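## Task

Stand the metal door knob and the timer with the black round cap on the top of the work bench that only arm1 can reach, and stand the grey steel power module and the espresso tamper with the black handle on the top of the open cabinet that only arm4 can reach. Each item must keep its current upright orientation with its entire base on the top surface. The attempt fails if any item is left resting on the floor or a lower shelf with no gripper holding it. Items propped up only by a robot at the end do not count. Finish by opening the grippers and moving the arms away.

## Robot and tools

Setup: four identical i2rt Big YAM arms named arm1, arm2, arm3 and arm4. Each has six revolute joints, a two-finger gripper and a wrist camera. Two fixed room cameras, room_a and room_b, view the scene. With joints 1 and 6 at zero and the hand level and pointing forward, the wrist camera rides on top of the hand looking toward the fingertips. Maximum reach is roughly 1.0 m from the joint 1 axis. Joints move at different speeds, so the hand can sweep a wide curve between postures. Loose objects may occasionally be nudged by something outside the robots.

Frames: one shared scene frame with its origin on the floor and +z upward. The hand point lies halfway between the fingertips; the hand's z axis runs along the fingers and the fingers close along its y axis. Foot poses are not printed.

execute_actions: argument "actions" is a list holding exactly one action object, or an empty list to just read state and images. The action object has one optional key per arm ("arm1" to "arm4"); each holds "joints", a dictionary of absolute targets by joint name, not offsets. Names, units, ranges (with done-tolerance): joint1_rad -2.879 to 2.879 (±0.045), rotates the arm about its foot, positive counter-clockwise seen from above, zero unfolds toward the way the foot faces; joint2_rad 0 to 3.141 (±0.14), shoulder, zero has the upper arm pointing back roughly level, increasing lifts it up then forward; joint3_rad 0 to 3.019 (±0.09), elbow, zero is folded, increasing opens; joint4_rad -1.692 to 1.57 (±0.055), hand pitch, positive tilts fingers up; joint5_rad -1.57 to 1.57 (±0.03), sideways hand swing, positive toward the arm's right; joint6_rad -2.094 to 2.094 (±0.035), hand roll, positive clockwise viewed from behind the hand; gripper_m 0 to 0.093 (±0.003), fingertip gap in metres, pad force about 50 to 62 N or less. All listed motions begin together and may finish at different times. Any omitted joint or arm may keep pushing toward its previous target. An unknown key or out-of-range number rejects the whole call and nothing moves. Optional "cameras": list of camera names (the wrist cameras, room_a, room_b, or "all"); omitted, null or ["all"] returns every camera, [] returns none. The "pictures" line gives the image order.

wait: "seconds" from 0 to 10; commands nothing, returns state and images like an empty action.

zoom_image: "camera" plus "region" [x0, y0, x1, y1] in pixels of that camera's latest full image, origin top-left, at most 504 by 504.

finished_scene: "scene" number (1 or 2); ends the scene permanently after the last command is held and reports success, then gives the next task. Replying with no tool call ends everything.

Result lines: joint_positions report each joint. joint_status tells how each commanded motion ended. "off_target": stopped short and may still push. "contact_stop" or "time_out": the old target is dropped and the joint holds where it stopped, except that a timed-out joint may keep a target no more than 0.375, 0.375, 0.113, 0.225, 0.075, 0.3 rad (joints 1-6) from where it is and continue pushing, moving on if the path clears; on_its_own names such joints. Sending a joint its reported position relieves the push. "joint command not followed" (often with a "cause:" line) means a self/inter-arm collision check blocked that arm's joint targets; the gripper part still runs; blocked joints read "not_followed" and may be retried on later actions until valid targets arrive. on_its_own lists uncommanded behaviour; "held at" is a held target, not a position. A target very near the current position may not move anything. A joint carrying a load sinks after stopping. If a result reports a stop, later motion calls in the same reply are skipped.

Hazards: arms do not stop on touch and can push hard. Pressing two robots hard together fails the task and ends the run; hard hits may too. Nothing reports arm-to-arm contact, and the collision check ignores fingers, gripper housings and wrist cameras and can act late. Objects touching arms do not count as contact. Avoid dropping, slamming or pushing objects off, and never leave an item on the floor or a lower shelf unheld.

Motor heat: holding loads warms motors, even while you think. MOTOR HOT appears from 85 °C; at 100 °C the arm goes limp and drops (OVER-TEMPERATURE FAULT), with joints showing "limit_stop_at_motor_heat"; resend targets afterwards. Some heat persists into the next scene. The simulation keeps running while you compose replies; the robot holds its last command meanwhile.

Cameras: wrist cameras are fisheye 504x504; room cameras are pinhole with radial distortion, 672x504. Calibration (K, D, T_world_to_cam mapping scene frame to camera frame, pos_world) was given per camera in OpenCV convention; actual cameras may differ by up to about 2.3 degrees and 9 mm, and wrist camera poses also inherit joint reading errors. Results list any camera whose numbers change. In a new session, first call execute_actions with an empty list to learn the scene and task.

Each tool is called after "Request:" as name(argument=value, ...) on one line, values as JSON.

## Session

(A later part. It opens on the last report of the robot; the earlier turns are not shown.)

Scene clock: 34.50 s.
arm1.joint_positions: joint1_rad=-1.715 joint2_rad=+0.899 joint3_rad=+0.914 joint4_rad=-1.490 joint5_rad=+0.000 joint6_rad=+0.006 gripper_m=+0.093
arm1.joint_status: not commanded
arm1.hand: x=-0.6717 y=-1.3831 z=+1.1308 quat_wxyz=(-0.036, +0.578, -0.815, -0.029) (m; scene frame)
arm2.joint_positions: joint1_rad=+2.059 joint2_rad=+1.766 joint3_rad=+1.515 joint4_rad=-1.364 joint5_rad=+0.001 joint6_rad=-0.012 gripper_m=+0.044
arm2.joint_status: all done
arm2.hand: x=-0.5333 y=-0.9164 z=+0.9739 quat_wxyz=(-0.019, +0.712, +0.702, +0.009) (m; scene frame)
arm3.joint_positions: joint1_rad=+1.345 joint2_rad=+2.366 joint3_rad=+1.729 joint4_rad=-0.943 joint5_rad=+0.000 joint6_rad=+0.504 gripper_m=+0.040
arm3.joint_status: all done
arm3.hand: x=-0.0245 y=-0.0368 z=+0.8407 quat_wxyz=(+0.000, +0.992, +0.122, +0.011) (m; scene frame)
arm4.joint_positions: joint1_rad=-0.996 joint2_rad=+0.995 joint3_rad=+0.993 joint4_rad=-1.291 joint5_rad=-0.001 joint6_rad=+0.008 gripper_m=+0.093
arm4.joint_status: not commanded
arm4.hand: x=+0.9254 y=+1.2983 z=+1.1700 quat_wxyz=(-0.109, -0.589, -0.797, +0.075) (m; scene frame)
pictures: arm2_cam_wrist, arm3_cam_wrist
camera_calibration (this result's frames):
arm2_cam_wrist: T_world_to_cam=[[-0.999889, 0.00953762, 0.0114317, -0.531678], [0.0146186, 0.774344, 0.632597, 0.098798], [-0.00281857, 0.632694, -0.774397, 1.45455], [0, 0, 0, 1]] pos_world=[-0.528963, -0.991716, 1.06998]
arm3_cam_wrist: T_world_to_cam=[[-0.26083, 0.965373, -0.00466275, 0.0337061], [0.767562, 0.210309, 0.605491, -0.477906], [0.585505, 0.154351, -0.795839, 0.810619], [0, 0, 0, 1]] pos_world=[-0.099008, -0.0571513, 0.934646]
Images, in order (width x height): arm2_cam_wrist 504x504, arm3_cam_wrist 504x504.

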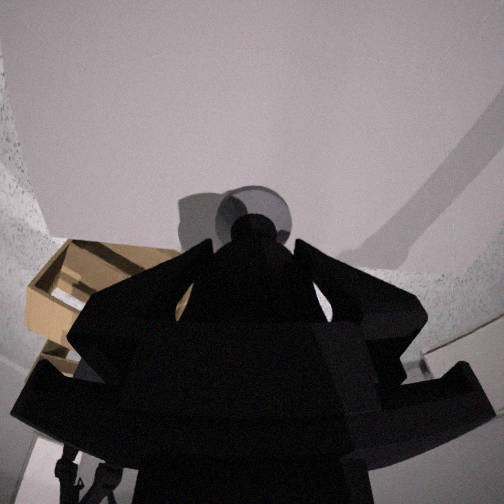

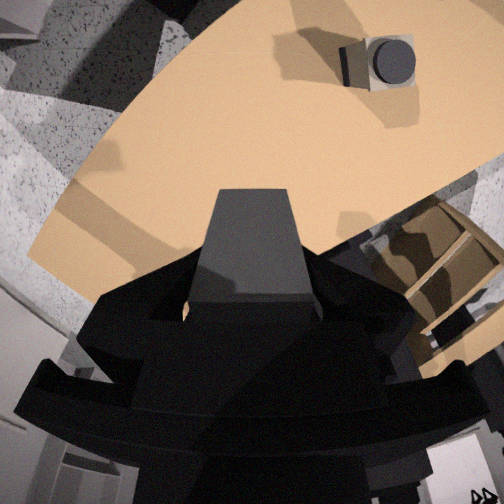

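Request:
execute_actions(actions=[{"arm2":{"joints":{"joint1_rad":-2.0,"joint2_rad":2.0,"joint3_rad":1.68,"joint4_rad":-1.2}},"arm3":{"joints":{"joint1_rad":-1.62,"joint2_rad":2.55,"joint3_rad":2.1,"joint4_rad":-1.07,"joint6_rad":0.84}}}], cameras=[])

Request:
execute_actions(actions=[{"arm2":{"joints":{"joint2_rad":2.34,"joint4_rad":-0.85}},"arm3":{"joints":{"joint2_rad":2.785,"joint4_rad":-0.80}}}], cameras=["arm2_cam_wrist","arm3_cam_wrist","room_a"])

Scene clock: 38.10 s.
arm1.joint_positions: joint1_rad=-1.715 joint2_rad=+0.899 joint3_rad=+0.914 joint4_rad=-1.490 joint5_rad=+0.000 joint6_rad=+0.006 gripper_m=+0.093
arm1.joint_status: not commanded
arm1.hand: x=-0.6717 y=-1.3831 z=+1.1308 quat_wxyz=(-0.036, +0.578, -0.815, -0.029) (m; scene frame)
arm2.joint_positions: joint1_rad=-2.006 joint2_rad=+2.050 joint3_rad=+1.644 joint4_rad=-1.192 joint5_rad=+0.003 joint6_rad=-0.012 gripper_m=+0.044
arm2.joint_status: all done
arm2.hand: x=-0.0328 y=-0.0463 z=+0.8530 quat_wxyz=(+0.020, +0.312, -0.950, +0.005) (m; scene frame)
arm3.joint_positions: joint1_rad=-1.614 joint2_rad=+2.564 joint3_rad=+2.092 joint4_rad=-1.062 joint5_rad=+0.000 joint6_rad=+0.834 gripper_m=+0.040
arm3.joint_status: all done
arm3.hand: x=+0.8817 y=+0.9830 z=+0.8385 quat_wxyz=(-0.020, +0.048, -0.999, -0.012) (m; scene frame)
arm4.joint_positions: joint1_rad=-0.996 joint2_rad=+0.995 joint3_rad=+0.993 joint4_rad=-1.291 joint5_rad=-0.001 joint6_rad=+0.008 gripper_m=+0.093
arm4.joint_status: not commanded
arm4.hand: x=+0.9254 y=+1.2983 z=+1.1700 quat_wxyz=(-0.109, -0.589, -0.797, +0.075) (m; scene frame)
pictures: none
No camera images: the call's "cameras" was empty. Leave "cameras" out to get every camera's image.

Scene clock: 39.20 s.
arm1.joint_positions: joint1_rad=-1.715 joint2_rad=+0.899 joint3_rad=+0.914 joint4_rad=-1.490 joint5_rad=+0.000 joint6_rad=+0.006 gripper_m=+0.093
arm1.joint_status: not commanded
arm1.hand: x=-0.6717 y=-1.3831 z=+1.1308 quat_wxyz=(-0.036, +0.578, -0.815, -0.029) (m; scene frame)
arm2.joint_positions: joint1_rad=-2.006 joint2_rad=+2.374 joint3_rad=+1.648 joint4_rad=-0.857 joint5_rad=+0.002 joint6_rad=-0.012 gripper_m=+0.043
arm2.joint_status: all done
arm2.hand: x=-0.0170 y=-0.0334 z=+0.6597 quat_wxyz=(+0.013, +0.312, -0.950, +0.003) (m; scene frame)
arm3.joint_positions: joint1_rad=-1.616 joint2_rad=+2.823 joint3_rad=+2.078 joint4_rad=-0.810 joint5_rad=-0.001 joint6_rad=+0.836 gripper_m=+0.040
arm3.joint_status: all done
arm3.hand: x=+0.8625 y=+0.9513 z=+0.6568 quat_wxyz=(-0.012, +0.047, -0.999, -0.004) (m; scene frame)
arm4.joint_positions: joint1_rad=-0.996 joint2_rad=+0.995 joint3_rad=+0.993 joint4_rad=-1.291 joint5_rad=-0.001 joint6_rad=+0.008 gripper_m=+0.093
arm4.joint_status: not commanded
arm4.hand: x=+0.9254 y=+1.2983 z=+1.1700 quat_wxyz=(-0.109, -0.589, -0.797, +0.075) (m; scene frame)
pictures: arm2_cam_wrist, arm3_cam_wrist, room_a
camera_calibration (this result's frames):
arm2_cam_wrist: T_world_to_cam=[[0.595503, -0.803321, -0.00716371, -0.00802343], [-0.626195, -0.469749, 0.622266, -0.439326], [-0.503245, -0.366076, -0.782773, 0.617698], [0, 0, 0, 1]] pos_world=[0.0405273, 0.0133059, 0.756838]
arm3_cam_wrist: T_world_to_cam=[[0.11296, -0.99357, -0.00764134, 0.853444], [-0.818244, -0.0973843, 0.566563, 0.430806], [-0.563664, -0.0577464, -0.823983, 1.20378], [0, 0, 0, 1]] pos_world=[0.934625, 0.959424, 0.754335]
Images, in order (width x height): arm2_cam_wrist 504x504, arm3_cam_wrist 504x504, room_a 672x504.

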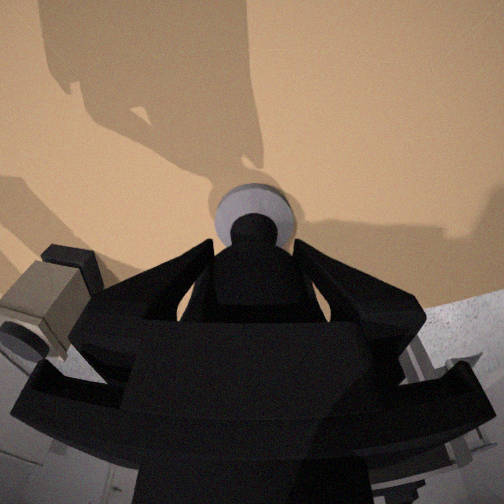

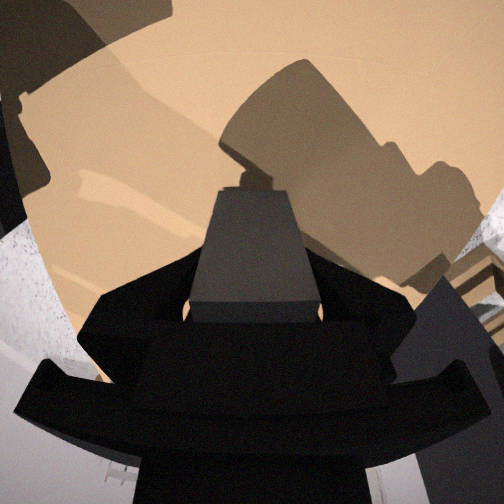

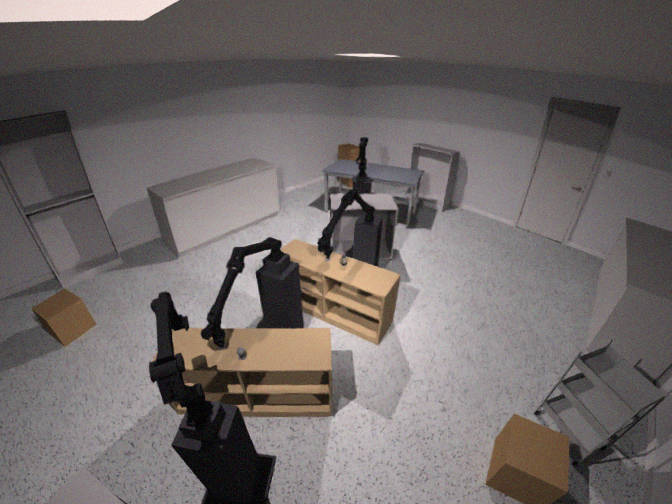

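Request:
execute_actions(actions=[{"arm2":{"joints":{"joint2_rad":2.41,"joint4_rad":-0.81}},"arm3":{"joints":{"joint2_rad":2.845}}}], cameras=["arm2_cam_wrist","arm3_cam_wrist"])

Scene clock: 39.90 s.
arm1.joint_positions: joint1_rad=-1.715 joint2_rad=+0.899 joint3_rad=+0.914 joint4_rad=-1.490 joint5_rad=+0.000 joint6_rad=+0.006 gripper_m=+0.093
arm1.joint_status: not commanded
arm1.hand: x=-0.6717 y=-1.3831 z=+1.1308 quat_wxyz=(-0.036, +0.578, -0.815, -0.029) (m; scene frame)
arm2.joint_positions: joint1_rad=-2.006 joint2_rad=+2.378 joint3_rad=+1.648 joint4_rad=-0.827 joint5_rad=+0.002 joint6_rad=-0.012 gripper_m=+0.043
arm2.joint_status: all done
arm2.hand: x=-0.0120 y=-0.0298 z=+0.6568 quat_wxyz=(+0.001, +0.312, -0.950, -0.001) (m; scene frame)
arm3.joint_positions: joint1_rad=-1.616 joint2_rad=+2.833 joint3_rad=+2.078 joint4_rad=-0.807 joint5_rad=-0.001 joint6_rad=+0.836 gripper_m=+0.040
arm3.joint_status: all done
arm3.hand: x=+0.8603 y=+0.9483 z=+0.6505 quat_wxyz=(-0.010, +0.047, -0.999, -0.001) (m; scene frame)
arm4.joint_positions: joint1_rad=-0.996 joint2_rad=+0.995 joint3_rad=+0.993 joint4_rad=-1.291 joint5_rad=-0.001 joint6_rad=+0.008 gripper_m=+0.093
arm4.joint_status: not commanded
arm4.hand: x=+0.9254 y=+1.2983 z=+1.1700 quat_wxyz=(-0.109, -0.589, -0.797, +0.075) (m; scene frame)
pictures: arm2_cam_wrist, arm3_cam_wrist
camera_calibration (this result's frames):
arm2_cam_wrist: T_world_to_cam=[[0.595539, -0.803298, -0.00676708, -0.00838198], [-0.639158, -0.47892, 0.601758, -0.41969], [-0.486632, -0.354045, -0.79865, 0.630273], [0, 0, 0, 1]] pos_world=[0.0434542, 0.0154136, 0.755862]
arm3_cam_wrist: T_world_to_cam=[[0.11283, -0.993611, -0.00236141, 0.847332], [-0.815789, -0.0939938, 0.570661, 0.424349], [-0.567237, -0.0624615, -0.821182, 1.20288], [0, 0, 0, 1]] pos_world=[0.932895, 0.956939, 0.747627]
Images, in order (width x height): arm2_cam_wrist 504x504, arm3_cam_wrist 504x504.

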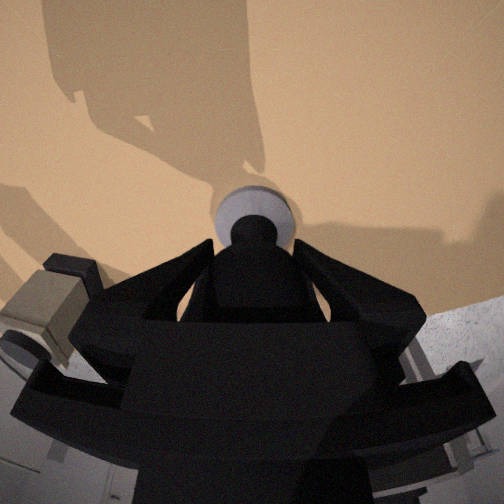

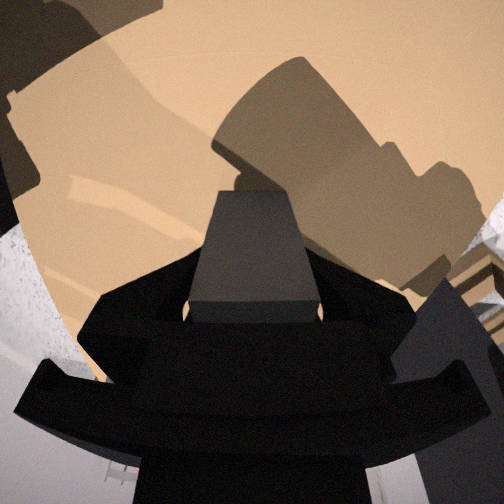

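Request:
execute_actions(actions=[{"arm2":{"joints":{"gripper_m":0.093,"joint2_rad":2.37}},"arm3":{"joints":{"gripper_m":0.093,"joint2_rad":2.82}}}], cameras=[])

Request:
execute_actions(actions=[{"arm2":{"joints":{"joint2_rad":2.12,"joint4_rad":-1.07}},"arm3":{"joints":{"joint2_rad":2.56,"joint3_rad":2.0,"joint4_rad":-1.0}}}], cameras=[])

Request:
execute_actions(actions=[{"arm2":{"joints":{"joint1_rad":-1.725,"joint3_rad":1.54,"joint4_rad":-0.965,"joint6_rad":0.41}},"arm3":{"joints":{"joint1_rad":-1.37,"joint2_rad":2.535,"joint3_rad":1.875,"joint4_rad":-0.885,"joint6_rad":0}}}], cameras=["arm2_cam_wrist","arm3_cam_wrist"])

Scene clock: 40.93 s.
arm1.joint_positions: joint1_rad=-1.715 joint2_rad=+0.899 joint3_rad=+0.914 joint4_rad=-1.490 joint5_rad=+0.000 joint6_rad=+0.006 gripper_m=+0.093
arm1.joint_status: not commanded
arm1.hand: x=-0.6717 y=-1.3831 z=+1.1308 quat_wxyz=(-0.036, +0.578, -0.815, -0.029) (m; scene frame)
arm2.joint_positions: joint1_rad=-2.006 joint2_rad=+2.378 joint3_rad=+1.648 joint4_rad=-0.819 joint5_rad=+0.002 joint6_rad=-0.012 gripper_m=+0.093
arm2.joint_status: all done
arm2.hand: x=-0.0104 y=-0.0287 z=+0.6568 quat_wxyz=(-0.003, +0.312, -0.950, -0.003) (m; scene frame)
arm3.joint_positions: joint1_rad=-1.616 joint2_rad=+2.833 joint3_rad=+2.078 joint4_rad=-0.807 joint5_rad=-0.001 joint6_rad=+0.836 gripper_m=+0.093
arm3.joint_status: all done
arm3.hand: x=+0.8603 y=+0.9483 z=+0.6505 quat_wxyz=(-0.010, +0.047, -0.999, -0.001) (m; scene frame)
arm4.joint_positions: joint1_rad=-0.996 joint2_rad=+0.995 joint3_rad=+0.993 joint4_rad=-1.291 joint5_rad=-0.001 joint6_rad=+0.008 gripper_m=+0.093
arm4.joint_status: not commanded
arm4.hand: x=+0.9254 y=+1.2983 z=+1.1700 quat_wxyz=(-0.109, -0.589, -0.797, +0.075) (m; scene frame)
pictures: none
No camera images: the call's "cameras" was empty. Leave "cameras" out to get every camera's image.

Scene clock: 42.37 s.
arm1.joint_positions: joint1_rad=-1.715 joint2_rad=+0.899 joint3_rad=+0.914 joint4_rad=-1.490 joint5_rad=+0.000 joint6_rad=+0.006 gripper_m=+0.093
arm1.joint_status: not commanded
arm1.hand: x=-0.6717 y=-1.3831 z=+1.1308 quat_wxyz=(-0.036, +0.578, -0.815, -0.029) (m; scene frame)
arm2.joint_positions: joint1_rad=-2.006 joint2_rad=+2.114 joint3_rad=+1.657 joint4_rad=-1.063 joint5_rad=+0.002 joint6_rad=-0.012 gripper_m=+0.093
arm2.joint_status: all done
arm2.hand: x=-0.0092 y=-0.0289 z=+0.8196 quat_wxyz=(-0.017, +0.312, -0.950, -0.007) (m; scene frame)
arm3.joint_positions: joint1_rad=-1.616 joint2_rad=+2.558 joint3_rad=+1.987 joint4_rad=-0.993 joint5_rad=-0.001 joint6_rad=+0.836 gripper_m=+0.093
arm3.joint_status: all done
arm3.hand: x=+0.8669 y=+0.9610 z=+0.8078 quat_wxyz=(-0.010, +0.047, -0.999, -0.001) (m; scene frame)
arm4.joint_positions: joint1_rad=-0.996 joint2_rad=+0.995 joint3_rad=+0.993 joint4_rad=-1.291 joint5_rad=-0.001 joint6_rad=+0.008 gripper_m=+0.093
arm4.joint_status: not commanded
arm4.hand: x=+0.9254 y=+1.2983 z=+1.1700 quat_wxyz=(-0.109, -0.589, -0.797, +0.075) (m; scene frame)
pictures: none
No camera images: the call's "cameras" was empty. Leave "cameras" out to get every camera's image.

Scene clock: 44.13 s.
arm1.joint_positions: joint1_rad=-1.715 joint2_rad=+0.899 joint3_rad=+0.914 joint4_rad=-1.490 joint5_rad=+0.000 joint6_rad=+0.006 gripper_m=+0.093
arm1.joint_status: not commanded
arm1.hand: x=-0.6717 y=-1.3831 z=+1.1308 quat_wxyz=(-0.036, +0.578, -0.815, -0.029) (m; scene frame)
arm2.joint_positions: joint1_rad=-1.730 joint2_rad=+2.121 joint3_rad=+1.543 joint4_rad=-0.973 joint5_rad=-0.001 joint6_rad=+0.395 gripper_m=+0.093
arm2.joint_status: all done
arm2.hand: x=-0.1475 y=+0.0751 z=+0.7788 quat_wxyz=(+0.000, +0.249, -0.968, -0.006) (m; scene frame)
arm3.joint_positions: joint1_rad=-1.375 joint2_rad=+2.547 joint3_rad=+1.868 joint4_rad=-0.893 joint5_rad=-0.001 joint6_rad=+0.008 gripper_m=+0.093
arm3.joint_status: all done
arm3.hand: x=+0.7112 y=+1.0183 z=+0.7751 quat_wxyz=(-0.005, +0.549, -0.836, +0.006) (m; scene frame)
arm4.joint_positions: joint1_rad=-0.996 joint2_rad=+0.995 joint3_rad=+0.993 joint4_rad=-1.291 joint5_rad=-0.001 joint6_rad=+0.008 gripper_m=+0.093
arm4.joint_status: not commanded
arm4.hand: x=+0.9254 y=+1.2983 z=+1.1700 quat_wxyz=(-0.109, -0.589, -0.797, +0.075) (m; scene frame)
pictures: arm2_cam_wrist, arm3_cam_wrist
camera_calibration (this result's frames):
arm2_cam_wrist: T_world_to_cam=[[0.485907, -0.873869, -0.0157276, 0.153482], [-0.695149, -0.397314, 0.599091, -0.541769], [-0.529776, -0.280169, -0.800527, 0.688488], [0, 0, 0, 1]] pos_world=[-0.086444, 0.111765, 0.878136]
arm3_cam_wrist: T_world_to_cam=[[0.924918, -0.379887, 0.014558, -0.281586], [-0.315664, -0.746085, 0.586271, 0.534389], [-0.211855, -0.546848, -0.809984, 1.45677], [0, 0, 0, 1]] pos_world=[0.737757, 1.08836, 0.870767]
Images, in order (width x height): arm2_cam_wrist 504x504, arm3_cam_wrist 504x504.

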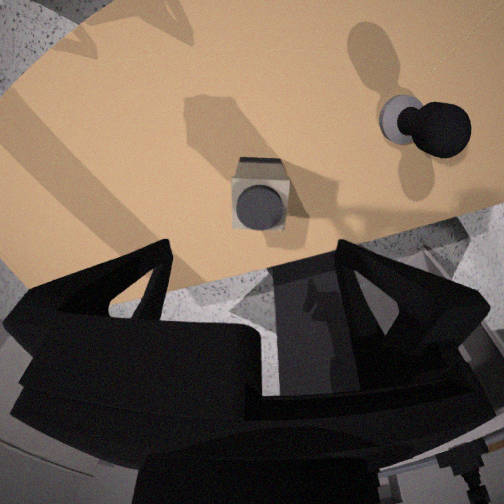

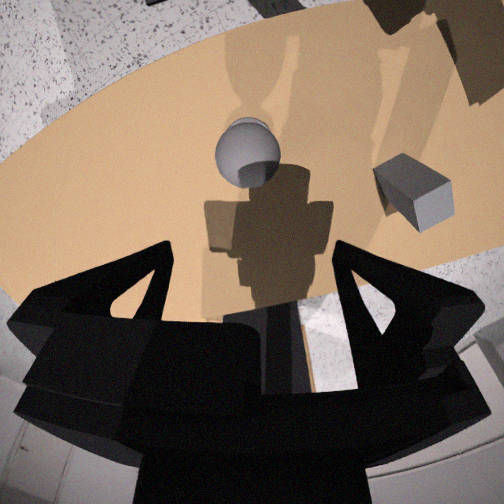

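Request:
execute_actions(actions=[{"arm2":{"joints":{"joint1_rad":-1.708,"joint2_rad":2.30,"joint3_rad":1.485,"joint4_rad":-0.73}},"arm3":{"joints":{"joint2_rad":2.82,"joint3_rad":2.165,"joint4_rad":-0.855}}}], cameras=["arm2_cam_wrist","arm3_cam_wrist"])

Scene clock: 45.63 s.
arm1.joint_positions: joint1_rad=-1.715 joint2_rad=+0.899 joint3_rad=+0.914 joint4_rad=-1.490 joint5_rad=+0.000 joint6_rad=+0.006 gripper_m=+0.093
arm1.joint_status: not commanded
arm1.hand: x=-0.6717 y=-1.3831 z=+1.1308 quat_wxyz=(-0.036, +0.578, -0.815, -0.029) (m; scene frame)
arm2.joint_positions: joint1_rad=-1.716 joint2_rad=+2.324 joint3_rad=+1.477 joint4_rad=-0.738 joint5_rad=-0.001 joint6_rad=+0.395 gripper_m=+0.093
arm2.joint_status: all done
arm2.hand: x=-0.1699 y=+0.0616 z=+0.6445 quat_wxyz=(+0.014, +0.256, -0.967, +0.004) (m; scene frame)
arm3.joint_positions: joint1_rad=-1.375 joint2_rad=+2.844 joint3_rad=+2.126 joint4_rad=-0.858 joint5_rad=-0.001 joint6_rad=+0.008 gripper_m=+0.093
arm3.joint_status: all done
arm3.hand: x=+0.7208 y=+1.0359 z=+0.6539 quat_wxyz=(-0.003, +0.549, -0.836, +0.007) (m; scene frame)
arm4.joint_positions: joint1_rad=-0.996 joint2_rad=+0.995 joint3_rad=+0.993 joint4_rad=-1.291 joint5_rad=-0.001 joint6_rad=+0.008 gripper_m=+0.093
arm4.joint_status: not commanded
arm4.hand: x=+0.9254 y=+1.2983 z=+1.1700 quat_wxyz=(-0.109, -0.589, -0.797, +0.075) (m; scene frame)
pictures: arm2_cam_wrist, arm3_cam_wrist
camera_calibration (this result's frames):
arm2_cam_wrist: T_world_to_cam=[[0.497603, -0.8674, -0.00296981, 0.14387], [-0.676921, -0.390467, 0.62395, -0.495602], [-0.542373, -0.308469, -0.781459, 0.552647], [0, 0, 0, 1]] pos_world=[-0.107333, 0.101751, 0.741529]
arm3_cam_wrist: T_world_to_cam=[[0.925061, -0.379541, 0.0145092, -0.282434], [-0.314465, -0.743909, 0.58967, 0.616242], [-0.21301, -0.550043, -0.807514, 1.37285], [0, 0, 0, 1]] pos_world=[0.747485, 1.10636, 0.749311]
Images, in order (width x height): arm2_cam_wrist 504x504, arm3_cam_wrist 504x504.

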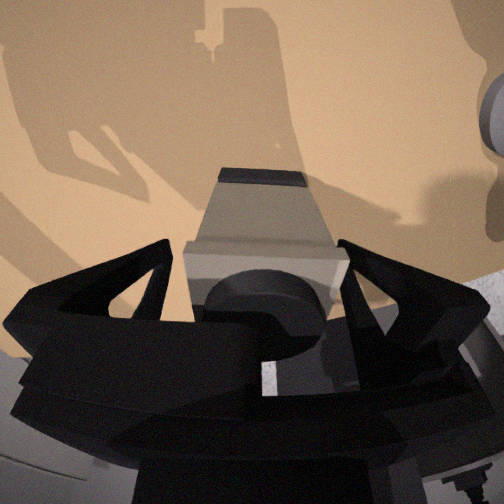

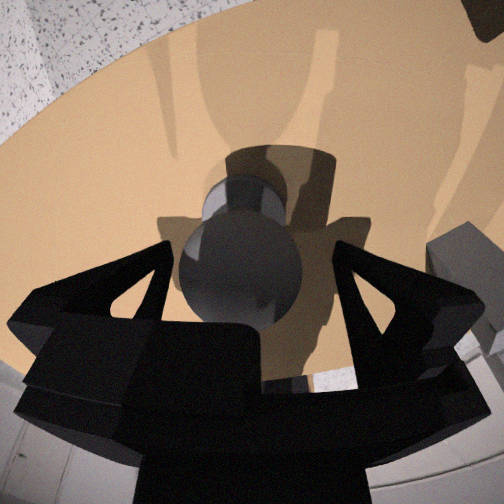

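Request:
execute_actions(actions=[{"arm2":{"joints":{"joint1_rad":-1.735,"joint4_rad":-0.69,"gripper_m":0.07}},"arm3":{"joints":{"joint1_rad":-1.36,"joint4_rad":-0.82,"gripper_m":0.075}}}], cameras=[])

Request:
execute_actions(actions=[{"arm2":{"joints":{"gripper_m":0}},"arm3":{"joints":{"gripper_m":0}}}], cameras=[])

Request:
execute_actions(actions=[{"arm2":{"joints":{"joint2_rad":1.95,"joint3_rad":1.5,"joint4_rad":-1.06}},"arm3":{"joints":{"joint2_rad":2.6,"joint4_rad":-1.07}}}], cameras=["arm2_cam_wrist","arm3_cam_wrist"])

Scene clock: 47.40 s.
arm1.joint_positions: joint1_rad=-1.715 joint2_rad=+0.899 joint3_rad=+0.914 joint4_rad=-1.490 joint5_rad=+0.000 joint6_rad=+0.006 gripper_m=+0.093
arm1.joint_status: not commanded
arm1.hand: x=-0.6717 y=-1.3831 z=+1.1308 quat_wxyz=(-0.036, +0.578, -0.815, -0.029) (m; scene frame)
arm2.joint_positions: joint1_rad=-1.725 joint2_rad=+2.324 joint3_rad=+1.477 joint4_rad=-0.699 joint5_rad=-0.001 joint6_rad=+0.395 gripper_m=+0.070
arm2.joint_status: all done
arm2.hand: x=-0.1599 y=+0.0661 z=+0.6444 quat_wxyz=(-0.002, +0.251, -0.968, -0.008) (m; scene frame)
arm3.joint_positions: joint1_rad=-1.366 joint2_rad=+2.844 joint3_rad=+2.126 joint4_rad=-0.831 joint5_rad=-0.001 joint6_rad=+0.008 gripper_m=+0.075
arm3.joint_status: all done
arm3.hand: x=+0.7175 y=+1.0446 z=+0.6539 quat_wxyz=(-0.014, +0.553, -0.833, +0.000) (m; scene frame)
arm4.joint_positions: joint1_rad=-0.996 joint2_rad=+0.995 joint3_rad=+0.993 joint4_rad=-1.291 joint5_rad=-0.001 joint6_rad=+0.008 gripper_m=+0.093
arm4.joint_status: not commanded
arm4.hand: x=+0.9254 y=+1.2983 z=+1.1700 quat_wxyz=(-0.109, -0.589, -0.797, +0.075) (m; scene frame)
pictures: none
No camera images: the call's "cameras" was empty. Leave "cameras" out to get every camera's image.

Scene clock: 48.07 s.
arm1.joint_positions: joint1_rad=-1.715 joint2_rad=+0.899 joint3_rad=+0.914 joint4_rad=-1.490 joint5_rad=+0.000 joint6_rad=+0.006 gripper_m=+0.093
arm1.joint_status: not commanded
arm1.hand: x=-0.6717 y=-1.3831 z=+1.1308 quat_wxyz=(-0.036, +0.578, -0.815, -0.029) (m; scene frame)
arm2.joint_positions: joint1_rad=-1.725 joint2_rad=+2.324 joint3_rad=+1.477 joint4_rad=-0.698 joint5_rad=+0.000 joint6_rad=+0.396 gripper_m=+0.044
arm2.joint_status: gripper_m off_target (ended at +0.044, target +0.000)
arm2.hand: x=-0.1597 y=+0.0661 z=+0.6444 quat_wxyz=(-0.002, +0.251, -0.968, -0.008) (m; scene frame)
arm3.joint_positions: joint1_rad=-1.366 joint2_rad=+2.844 joint3_rad=+2.126 joint4_rad=-0.830 joint5_rad=+0.000 joint6_rad=+0.007 gripper_m=+0.051
arm3.joint_status: gripper_m off_target (ended at +0.051, target +0.000)
arm3.hand: x=+0.7177 y=+1.0447 z=+0.6539 quat_wxyz=(-0.015, +0.553, -0.833, +0.000) (m; scene frame)
arm4.joint_positions: joint1_rad=-0.996 joint2_rad=+0.995 joint3_rad=+0.993 joint4_rad=-1.291 joint5_rad=-0.001 joint6_rad=+0.008 gripper_m=+0.093
arm4.joint_status: not commanded
arm4.hand: x=+0.9254 y=+1.2983 z=+1.1700 quat_wxyz=(-0.109, -0.589, -0.797, +0.075) (m; scene frame)
pictures: none
No camera images: the call's "cameras" was empty. Leave "cameras" out to get every camera's image.

Scene clock: 49.50 s.
arm1.joint_positions: joint1_rad=-1.715 joint2_rad=+0.899 joint3_rad=+0.914 joint4_rad=-1.490 joint5_rad=+0.000 joint6_rad=+0.006 gripper_m=+0.093
arm1.joint_status: not commanded
arm1.hand: x=-0.6717 y=-1.3831 z=+1.1308 quat_wxyz=(-0.036, +0.578, -0.815, -0.029) (m; scene frame)
arm2.joint_positions: joint1_rad=-1.725 joint2_rad=+1.957 joint3_rad=+1.477 joint4_rad=-1.054 joint5_rad=+0.000 joint6_rad=+0.396 gripper_m=+0.044
arm2.joint_status: all done
arm2.hand: x=-0.1656 y=+0.0557 z=+0.8496 quat_wxyz=(-0.007, +0.251, -0.968, -0.011) (m; scene frame)
arm3.joint_positions: joint1_rad=-1.366 joint2_rad=+2.611 joint3_rad=+2.146 joint4_rad=-1.063 joint5_rad=+0.000 joint6_rad=+0.007 gripper_m=+0.051
arm3.joint_status: all done
arm3.hand: x=+0.7295 y=+1.0802 z=+0.8211 quat_wxyz=(-0.023, +0.553, -0.833, -0.006) (m; scene frame)
arm4.joint_positions: joint1_rad=-0.996 joint2_rad=+0.995 joint3_rad=+0.993 joint4_rad=-1.291 joint5_rad=-0.001 joint6_rad=+0.008 gripper_m=+0.093
arm4.joint_status: not commanded
arm4.hand: x=+0.9254 y=+1.2983 z=+1.1700 quat_wxyz=(-0.109, -0.589, -0.797, +0.075) (m; scene frame)
pictures: arm2_cam_wrist, arm3_cam_wrist
camera_calibration (this result's frames):
arm2_cam_wrist: T_world_to_cam=[[0.489633, -0.87166, -0.0216555, 0.151959], [-0.700174, -0.407864, 0.586006, -0.593618], [-0.519631, -0.271765, -0.810017, 0.739426], [0, 0, 0, 1]] pos_world=[-0.105812, 0.0912914, 0.950103]
arm3_cam_wrist: T_world_to_cam=[[0.928772, -0.370311, 0.0158954, -0.289903], [-0.317341, -0.772295, 0.550323, 0.618471], [-0.191515, -0.516169, -0.8348, 1.5042], [0, 0, 0, 1]] pos_world=[0.753597, 1.14671, 0.919959]
Images, in order (width x height): arm2_cam_wrist 504x504, arm3_cam_wrist 504x504.

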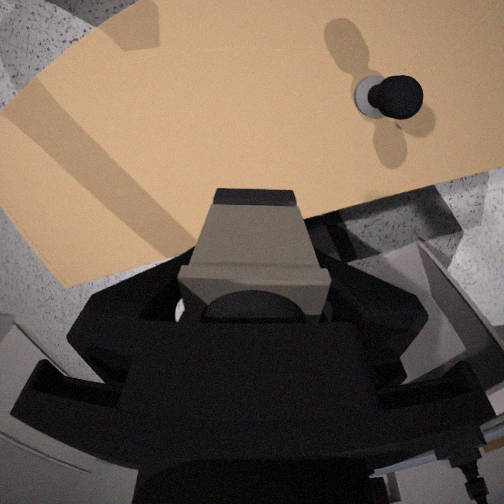

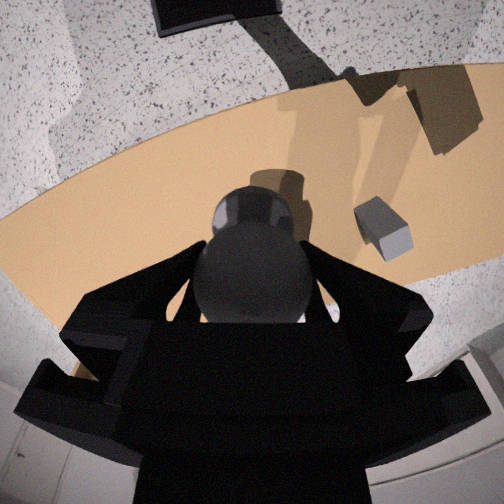

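Request:
execute_actions(actions=[{"arm2":{"joints":{"joint1_rad":2.05,"joint2_rad":1.78,"joint3_rad":1.56,"joint4_rad":-1.3,"joint6_rad":0.26}},"arm3":{"joints":{"joint1_rad":1.10,"joint2_rad":2.55,"joint3_rad":2.08,"joint4_rad":-1.07}},"arm4":{"joints":{"joint1_rad":-1.252,"joint2_rad":2.415,"joint3_rad":1.85,"joint4_rad":-0.96}}}], cameras=["arm4_cam_wrist","arm3_cam_wrist","room_a"])

Scene clock: 52.57 s.
arm1.joint_positions: joint1_rad=-1.715 joint2_rad=+0.899 joint3_rad=+0.914 joint4_rad=-1.490 joint5_rad=+0.000 joint6_rad=+0.006 gripper_m=+0.093
arm1.joint_status: not commanded
arm1.hand: x=-0.6717 y=-1.3831 z=+1.1308 quat_wxyz=(-0.036, +0.578, -0.815, -0.029) (m; scene frame)
arm2.joint_positions: joint1_rad=+2.060 joint2_rad=+1.792 joint3_rad=+1.532 joint4_rad=-1.293 joint5_rad=-0.001 joint6_rad=+0.272 gripper_m=+0.045
arm2.joint_status: all done
arm2.hand: x=-0.5330 y=-0.9398 z=+0.9665 quat_wxyz=(+0.004, +0.803, +0.595, -0.012) (m; scene frame)
arm3.joint_positions: joint1_rad=+1.093 joint2_rad=+2.579 joint3_rad=+2.072 joint4_rad=-1.061 joint5_rad=+0.000 joint6_rad=+0.005 gripper_m=+0.051
arm3.joint_status: all done
arm3.hand: x=-0.1787 y=+0.0619 z=+0.8080 quat_wxyz=(+0.004, +0.970, +0.243, +0.006) (m; scene frame)
arm4.joint_positions: joint1_rad=-1.251 joint2_rad=+2.429 joint3_rad=+1.810 joint4_rad=-0.960 joint5_rad=-0.001 joint6_rad=+0.008 gripper_m=+0.093
arm4.joint_status: all done
arm4.hand: x=+0.8627 y=+0.9504 z=+0.7758 quat_wxyz=(+0.008, -0.692, -0.722, -0.009) (m; scene frame)
pictures: arm3_cam_wrist, arm4_cam_wrist, room_a
camera_calibration (this result's frames):
arm3_cam_wrist: T_world_to_cam=[[-0.489021, 0.872187, -0.012166, -0.130905], [0.697986, 0.399638, 0.594226, -0.375571], [0.523138, 0.282097, -0.804206, 0.847255], [0, 0, 0, 1]] pos_world=[-0.245103, 0.025258, 0.90295]
arm4_cam_wrist: T_world_to_cam=[[-0.999585, -0.0236591, -0.0164528, 0.899648], [-0.0287937, 0.796795, 0.603563, -1.19566], [-0.00117028, 0.603787, -0.797145, 0.169227], [0, 0, 0, 1]] pos_world=[0.865045, 0.8718, 0.871355]
Images, in order (width x height): arm3_cam_wrist 504x504, arm4_cam_wrist 504x504, room_a 672x504.

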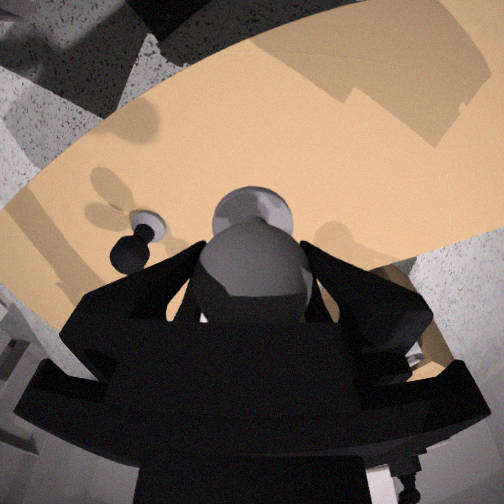

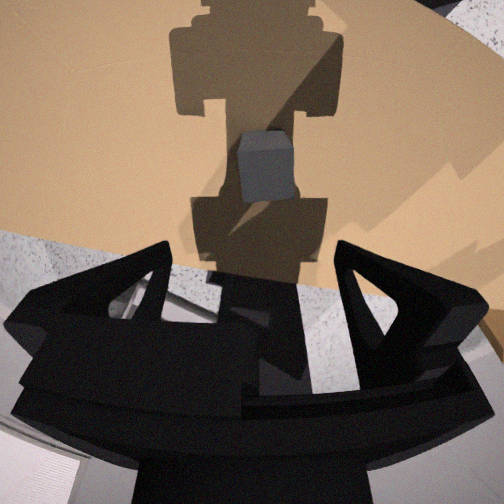

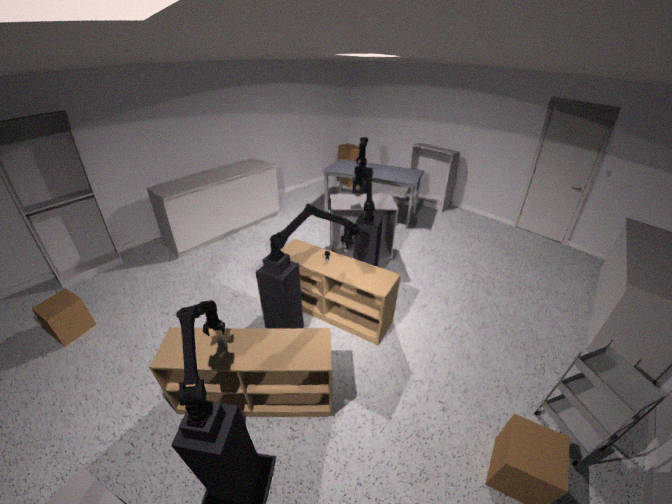

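Request:
execute_actions(actions=[{"arm2":{"joints":{"joint2_rad":2.03,"joint4_rad":-1.025}},"arm3":{"joints":{"joint2_rad":2.76,"joint4_rad":-0.79}},"arm4":{"joints":{"joint1_rad":-1.272,"joint2_rad":2.66,"joint3_rad":1.985,"joint4_rad":-0.83}}}], cameras=["arm4_cam_wrist"])

Scene clock: 54.07 s.
arm1.joint_positions: joint1_rad=-1.715 joint2_rad=+0.899 joint3_rad=+0.914 joint4_rad=-1.490 joint5_rad=+0.000 joint6_rad=+0.006 gripper_m=+0.093
arm1.joint_status: not commanded
arm1.hand: x=-0.6717 y=-1.3831 z=+1.1308 quat_wxyz=(-0.036, +0.578, -0.815, -0.029) (m; scene frame)
arm2.joint_positions: joint1_rad=+2.059 joint2_rad=+2.062 joint3_rad=+1.532 joint4_rad=-1.034 joint5_rad=-0.002 joint6_rad=+0.272 gripper_m=+0.044
arm2.joint_status: all done
arm2.hand: x=-0.5368 y=-0.9873 z=+0.8194 quat_wxyz=(+0.001, +0.804, +0.595, -0.008) (m; scene frame)
arm3.joint_positions: joint1_rad=+1.094 joint2_rad=+2.796 joint3_rad=+2.058 joint4_rad=-0.800 joint5_rad=-0.002 joint6_rad=+0.005 gripper_m=+0.050
arm3.joint_status: all done
arm3.hand: x=-0.1568 y=+0.0707 z=+0.6561 quat_wxyz=(+0.009, +0.970, +0.244, -0.008) (m; scene frame)
arm4.joint_positions: joint1_rad=-1.259 joint2_rad=+2.683 joint3_rad=+1.962 joint4_rad=-0.836 joint5_rad=-0.001 joint6_rad=+0.008 gripper_m=+0.093
arm4.joint_status: all done
arm4.hand: x=+0.8581 y=+0.9320 z=+0.6557 quat_wxyz=(-0.001, -0.695, -0.719, -0.001) (m; scene frame)
pictures: arm4_cam_wrist
camera_calibration (this result's frames):
arm4_cam_wrist: T_world_to_cam=[[-0.999735, -0.015598, -0.0169369, 0.885618], [-0.0225641, 0.810149, 0.585789, -1.11477], [0.00458433, 0.586016, -0.810286, 0.104825], [0, 0, 0, 1]] pos_world=[0.859749, 0.855515, 0.752958]
Images, in order (width x height): arm4_cam_wrist 504x504.

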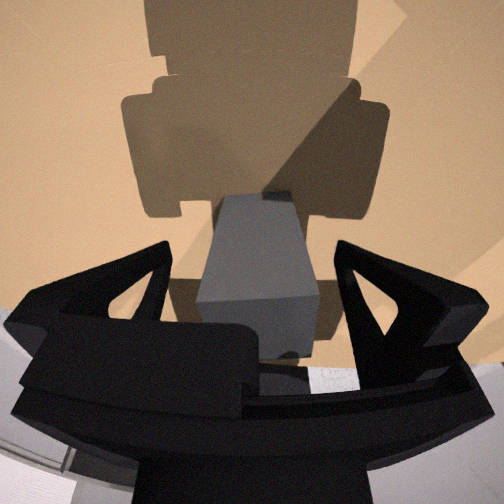

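Request:
execute_actions(actions=[{"arm2":{"joints":{"joint2_rad":2.095,"joint4_rad":-1.0}},"arm3":{"joints":{"joint2_rad":2.825}},"arm4":{"joints":{"gripper_m":0,"joint6_rad":-0.06}}}], cameras=["arm2_cam_wrist","arm3_cam_wrist"])

Scene clock: 55.00 s.
arm1.joint_positions: joint1_rad=-1.715 joint2_rad=+0.899 joint3_rad=+0.914 joint4_rad=-1.490 joint5_rad=+0.000 joint6_rad=+0.006 gripper_m=+0.093
arm1.joint_status: not commanded
arm1.hand: x=-0.6717 y=-1.3831 z=+1.1308 quat_wxyz=(-0.036, +0.578, -0.815, -0.029) (m; scene frame)
arm2.joint_positions: joint1_rad=+2.059 joint2_rad=+2.074 joint3_rad=+1.532 joint4_rad=-1.007 joint5_rad=-0.002 joint6_rad=+0.272 gripper_m=+0.044
arm2.joint_status: all done
arm2.hand: x=-0.5370 y=-0.9922 z=+0.8126 quat_wxyz=(+0.006, +0.804, +0.595, -0.013) (m; scene frame)
arm3.joint_positions: joint1_rad=+1.094 joint2_rad=+2.807 joint3_rad=+2.058 joint4_rad=-0.798 joint5_rad=-0.002 joint6_rad=+0.005 gripper_m=+0.050
arm3.joint_status: all done
arm3.hand: x=-0.1533 y=+0.0725 z=+0.6493 quat_wxyz=(+0.008, +0.970, +0.244, -0.005) (m; scene frame)
arm4.joint_positions: joint1_rad=-1.259 joint2_rad=+2.683 joint3_rad=+1.962 joint4_rad=-0.836 joint5_rad=+0.000 joint6_rad=-0.046 gripper_m=+0.039
arm4.joint_status: gripper_m off_target (ended at +0.039, target +0.000); the others done
arm4.hand: x=+0.8577 y=+0.9320 z=+0.6557 quat_wxyz=(+0.000, -0.675, -0.738, -0.001) (m; scene frame)
pictures: arm2_cam_wrist, arm3_cam_wrist
camera_calibration (this result's frames):
arm2_cam_wrist: T_world_to_cam=[[-0.95738, 0.288826, 0.00169227, -0.224963], [0.236564, 0.780757, 0.578322, 0.42928], [0.165713, 0.554074, -0.815807, 1.42375], [0, 0, 0, 1]] pos_world=[-0.552862, -1.05905, 0.913627]
arm3_cam_wrist: T_world_to_cam=[[-0.49005, 0.871591, -0.0133973, -0.128987], [0.708188, 0.407044, 0.576875, -0.290966], [0.508253, 0.27321, -0.816722, 0.70983], [0, 0, 0, 1]] pos_world=[-0.217924, 0.0369273, 0.745857]
Images, in order (width x height): arm2_cam_wrist 504x504, arm3_cam_wrist 504x504.

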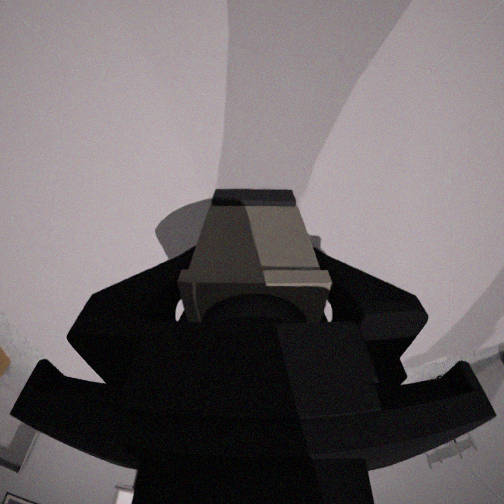

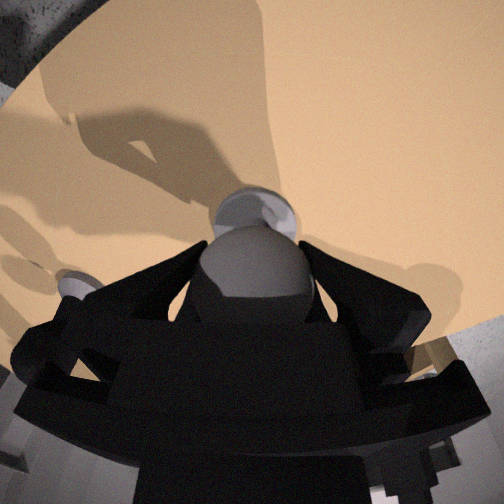

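Request:
execute_actions(actions=[{"arm2":{"joints":{"gripper_m":0.093,"joint2_rad":2.065}},"arm3":{"joints":{"gripper_m":0.093,"joint2_rad":2.795}},"arm4":{"joints":{"joint2_rad":2.55,"joint4_rad":-0.97}}}], cameras=[])

Request:
execute_actions(actions=[{"arm2":{"joints":{"joint2_rad":1.75,"joint4_rad":-1.3}},"arm3":{"joints":{"joint2_rad":2.55,"joint3_rad":2.0,"joint4_rad":-1.0}},"arm4":{"joints":{"joint2_rad":2.05,"joint3_rad":1.72,"joint4_rad":-1.2,"joint1_rad":-0.9}}}], cameras=[])

Request:
execute_actions(actions=[{"arm1":{"joints":{"joint2_rad":2.2,"joint3_rad":2.0,"joint4_rad":-1.315}},"arm2":{"joints":{"joint1_rad":-0.5,"joint6_rad":0}},"arm3":{"joints":{"joint1_rad":1.35,"joint2_rad":2.435,"joint3_rad":1.71,"joint4_rad":-0.82}},"arm4":{"joints":{"joint1_rad":1.25}}}])

Scene clock: 56.40 s.
arm1.joint_positions: joint1_rad=-1.715 joint2_rad=+0.899 joint3_rad=+0.914 joint4_rad=-1.490 joint5_rad=+0.000 joint6_rad=+0.006 gripper_m=+0.093
arm1.joint_status: not commanded
arm1.hand: x=-0.6717 y=-1.3831 z=+1.1308 quat_wxyz=(-0.036, +0.578, -0.815, -0.029) (m; scene frame)
arm2.joint_positions: joint1_rad=+2.059 joint2_rad=+2.073 joint3_rad=+1.532 joint4_rad=-1.007 joint5_rad=-0.002 joint6_rad=+0.272 gripper_m=+0.093
arm2.joint_status: all done
arm2.hand: x=-0.5371 y=-0.9923 z=+0.8130 quat_wxyz=(+0.006, +0.804, +0.595, -0.013) (m; scene frame)
arm3.joint_positions: joint1_rad=+1.094 joint2_rad=+2.806 joint3_rad=+2.058 joint4_rad=-0.797 joint5_rad=-0.002 joint6_rad=+0.005 gripper_m=+0.093
arm3.joint_status: all done
arm3.hand: x=-0.1535 y=+0.0724 z=+0.6495 quat_wxyz=(+0.008, +0.970, +0.244, -0.005) (m; scene frame)
arm4.joint_positions: joint1_rad=-1.259 joint2_rad=+2.562 joint3_rad=+1.962 joint4_rad=-0.960 joint5_rad=+0.000 joint6_rad=-0.048 gripper_m=+0.039
arm4.joint_status: all done
arm4.hand: x=+0.8582 y=+0.9187 z=+0.7358 quat_wxyz=(+0.001, -0.674, -0.738, -0.002) (m; scene frame)
pictures: none
No camera images: the call's "cameras" was empty. Leave "cameras" out to get every camera's image.

Scene clock: 58.13 s.
arm1.joint_positions: joint1_rad=-1.715 joint2_rad=+0.899 joint3_rad=+0.914 joint4_rad=-1.490 joint5_rad=+0.000 joint6_rad=+0.006 gripper_m=+0.093
arm1.joint_status: not commanded
arm1.hand: x=-0.6717 y=-1.3831 z=+1.1308 quat_wxyz=(-0.036, +0.578, -0.815, -0.029) (m; scene frame)
arm2.joint_positions: joint1_rad=+2.059 joint2_rad=+1.750 joint3_rad=+1.532 joint4_rad=-1.294 joint5_rad=-0.002 joint6_rad=+0.272 gripper_m=+0.093
arm2.joint_status: all done
arm2.hand: x=-0.5332 y=-0.9387 z=+0.9886 quat_wxyz=(+0.021, +0.803, +0.595, -0.025) (m; scene frame)
arm3.joint_positions: joint1_rad=+1.094 joint2_rad=+2.547 joint3_rad=+1.987 joint4_rad=-0.993 joint5_rad=-0.002 joint6_rad=+0.005 gripper_m=+0.093
arm3.joint_status: all done
arm3.hand: x=-0.1678 y=+0.0665 z=+0.8017 quat_wxyz=(+0.007, +0.970, +0.244, -0.001) (m; scene frame)
arm4.joint_positions: joint1_rad=-0.904 joint2_rad=+2.077 joint3_rad=+1.702 joint4_rad=-1.190 joint5_rad=-0.002 joint6_rad=-0.052 gripper_m=+0.039
arm4.joint_status: all done
arm4.hand: x=+1.0694 y=+1.0353 z=+0.9614 quat_wxyz=(+0.001, -0.532, -0.847, -0.005) (m; scene frame)
pictures: none
No camera images: the call's "cameras" was empty. Leave "cameras" out to get every camera's image.

Scene clock: 60.43 s.
arm1.joint_positions: joint1_rad=-1.715 joint2_rad=+2.195 joint3_rad=+1.950 joint4_rad=-1.321 joint5_rad=+0.000 joint6_rad=+0.006 gripper_m=+0.093
arm1.joint_status: all done
arm1.hand: x=-0.5351 y=-0.9811 z=+0.9584 quat_wxyz=(+0.001, +0.579, -0.815, -0.002) (m; scene frame)
arm2.joint_positions: joint1_rad=-0.509 joint2_rad=+1.753 joint3_rad=+1.532 joint4_rad=-1.294 joint5_rad=+0.000 joint6_rad=+0.015 gripper_m=+0.093
arm2.joint_status: all done
arm2.hand: x=-0.8032 y=+0.0685 z=+0.9869 quat_wxyz=(-0.008, +0.868, -0.495, -0.030) (m; scene frame)
arm3.joint_positions: joint1_rad=+1.344 joint2_rad=+2.439 joint3_rad=+1.700 joint4_rad=-0.829 joint5_rad=-0.001 joint6_rad=+0.005 gripper_m=+0.093
arm3.joint_status: all done
arm3.hand: x=-0.0190 y=-0.0321 z=+0.7870 quat_wxyz=(+0.006, +0.932, +0.363, +0.005) (m; scene frame)
arm4.joint_positions: joint1_rad=+1.262 joint2_rad=+2.077 joint3_rad=+1.702 joint4_rad=-1.190 joint5_rad=-0.001 joint6_rad=-0.052 gripper_m=+0.039
arm4.joint_status: all done
arm4.hand: x=+1.1689 y=+2.1287 z=+0.9771 quat_wxyz=(-0.006, +0.499, -0.867, -0.007) (m; scene frame)
pictures: arm1_cam_wrist, arm2_cam_wrist, arm3_cam_wrist, arm4_cam_wrist, room_a, room_b
camera_calibration (this result's frames):
arm1_cam_wrist: T_world_to_cam=[[0.945469, -0.325688, 0.00395817, 0.181727], [-0.267652, -0.769952, 0.579255, -1.44278], [-0.185609, -0.548727, -0.815137, 0.269783], [0, 0, 0, 1]] pos_world=[-0.507905, -0.903646, 1.05493]
arm2_cam_wrist: T_world_to_cam=[[0.858336, 0.512721, -0.0194079, 0.67748], [0.436836, -0.710412, 0.551805, -0.147583], [0.269134, -0.482113, -0.833747, 1.19414], [0, 0, 0, 1]] pos_world=[-0.838419, 0.123506, 1.09019]
arm3_cam_wrist: T_world_to_cam=[[-0.690584, 0.723092, -0.0152212, 0.0227127], [0.576579, 0.563119, 0.591991, -0.432299], [0.436635, 0.400044, -0.805801, 0.776798], [0, 0, 0, 1]] pos_world=[-0.0742377, -0.0837403, 0.882207]
arm4_cam_wrist: T_world_to_cam=[[0.854954, -0.518279, -0.0209743, 0.126496], [-0.41571, -0.708818, 0.569879, 1.44293], [-0.310223, -0.478501, -0.821461, 2.30746], [0, 0, 0, 1]] pos_world=[1.20752, 2.19246, 1.07584]
Images, in order (width x height): arm1_cam_wrist 504x504, arm2_cam_wrist 504x504, arm3_cam_wrist 504x504, arm4_cam_wrist 504x504, room_a 672x504, room_b 672x504.

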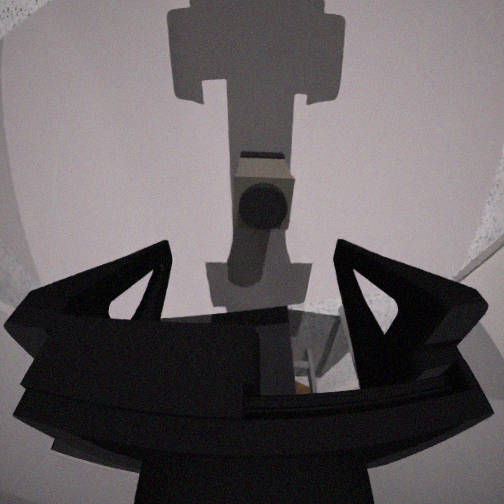

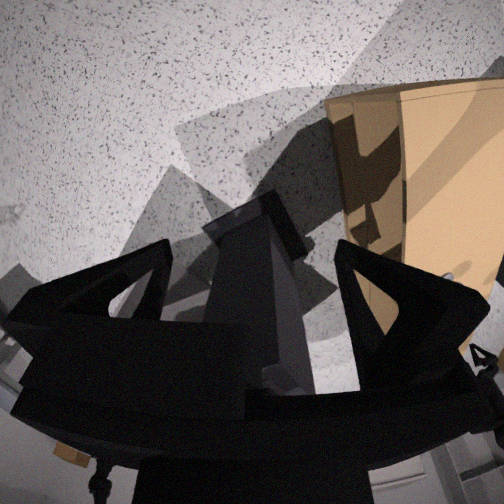

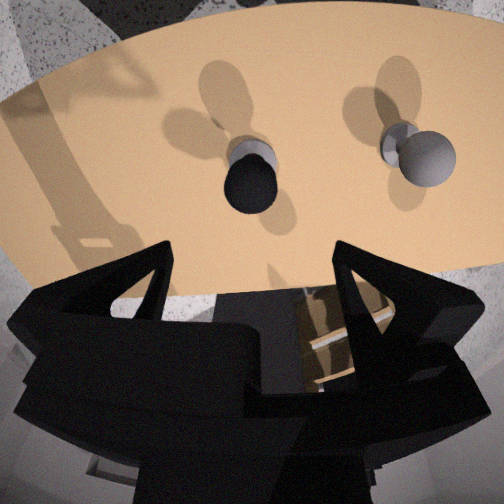

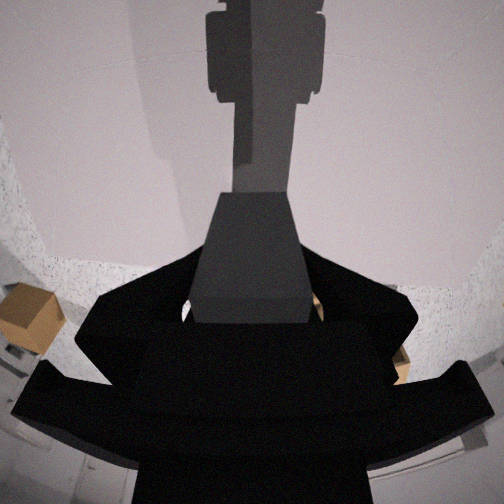

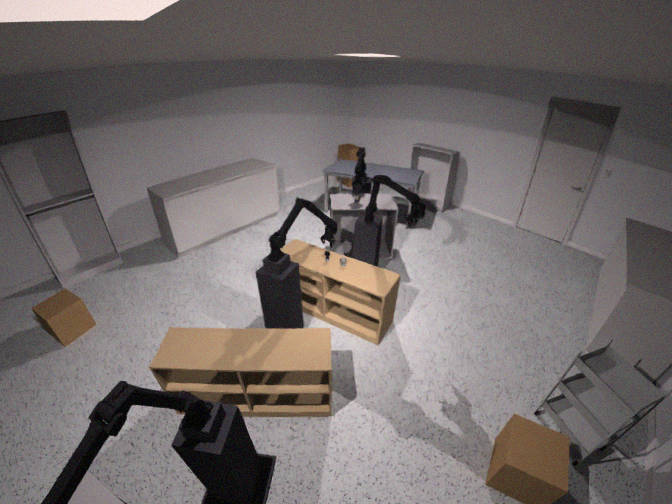

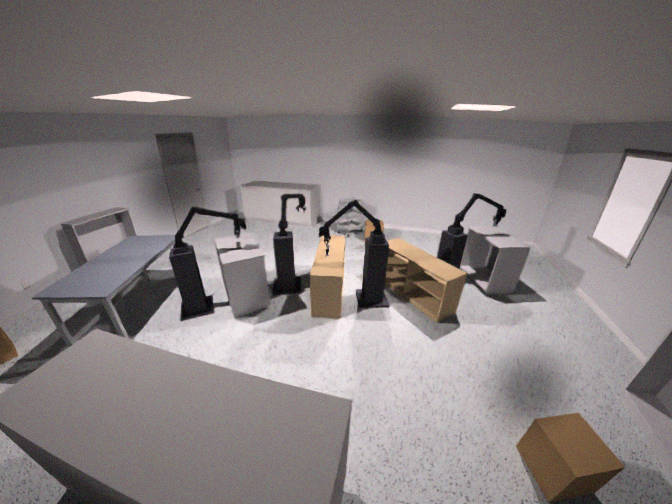

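Request:
execute_actions(actions=[{"arm1":{"joints":{"joint1_rad":-1.736,"joint2_rad":2.315,"joint3_rad":1.83,"joint4_rad":-1.07}},"arm3":{"joints":{"joint2_rad":2.665,"joint3_rad":1.82,"joint4_rad":-0.675}},"arm4":{"joints":{"joint2_rad":2.27,"joint4_rad":-0.95}}}], cameras=["arm1_cam_wrist","arm3_cam_wrist"])

Scene clock: 63.27 s.
arm1.joint_positions: joint1_rad=-1.730 joint2_rad=+2.314 joint3_rad=+1.830 joint4_rad=-1.086 joint5_rad=+0.000 joint6_rad=+0.006 gripper_m=+0.093
arm1.joint_status: all done
arm1.hand: x=-0.5277 y=-0.9879 z=+0.8386 quat_wxyz=(+0.003, +0.573, -0.820, -0.001) (m; scene frame)
arm2.joint_positions: joint1_rad=-0.509 joint2_rad=+1.753 joint3_rad=+1.532 joint4_rad=-1.294 joint5_rad=+0.000 joint6_rad=+0.015 gripper_m=+0.093
arm2.joint_status: not commanded
arm2.hand: x=-0.8032 y=+0.0685 z=+0.9869 quat_wxyz=(-0.008, +0.868, -0.495, -0.030) (m; scene frame)
arm3.joint_positions: joint1_rad=+1.344 joint2_rad=+2.687 joint3_rad=+1.802 joint4_rad=-0.680 joint5_rad=-0.001 joint6_rad=+0.005 gripper_m=+0.093
arm3.joint_status: all done
arm3.hand: x=-0.0147 y=-0.0304 z=+0.6608 quat_wxyz=(+0.006, +0.932, +0.363, +0.005) (m; scene frame)
arm4.joint_positions: joint1_rad=+1.261 joint2_rad=+2.305 joint3_rad=+1.695 joint4_rad=-0.963 joint5_rad=-0.001 joint6_rad=-0.052 gripper_m=+0.039
arm4.joint_status: all done
arm4.hand: x=+1.1788 y=+2.1448 z=+0.8359 quat_wxyz=(-0.003, +0.499, -0.867, -0.006) (m; scene frame)
pictures: arm1_cam_wrist, arm3_cam_wrist
camera_calibration (this result's frames):
arm1_cam_wrist: T_world_to_cam=[[0.94053, -0.339685, 0.00403022, 0.156475], [-0.278407, -0.763954, 0.58212, -1.37879], [-0.194659, -0.548623, -0.813093, 0.163388], [0, 0, 0, 1]] pos_world=[-0.49923, -0.910544, 0.934842]
arm3_cam_wrist: T_world_to_cam=[[-0.690586, 0.72309, -0.0151986, 0.0225496], [0.577252, 0.563721, 0.590761, -0.360135], [0.435741, 0.399198, -0.806703, 0.67307], [0, 0, 0, 1]] pos_world=[-0.0698235, -0.0819782, 0.756064]
Images, in order (width x height): arm1_cam_wrist 504x504, arm3_cam_wrist 504x504.

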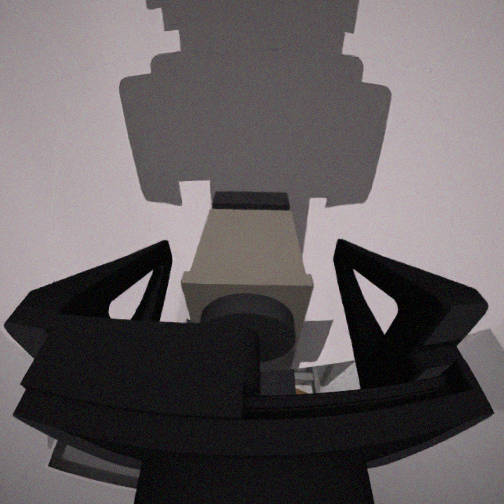

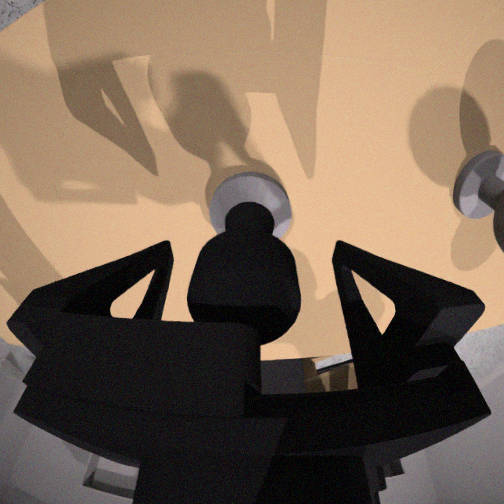

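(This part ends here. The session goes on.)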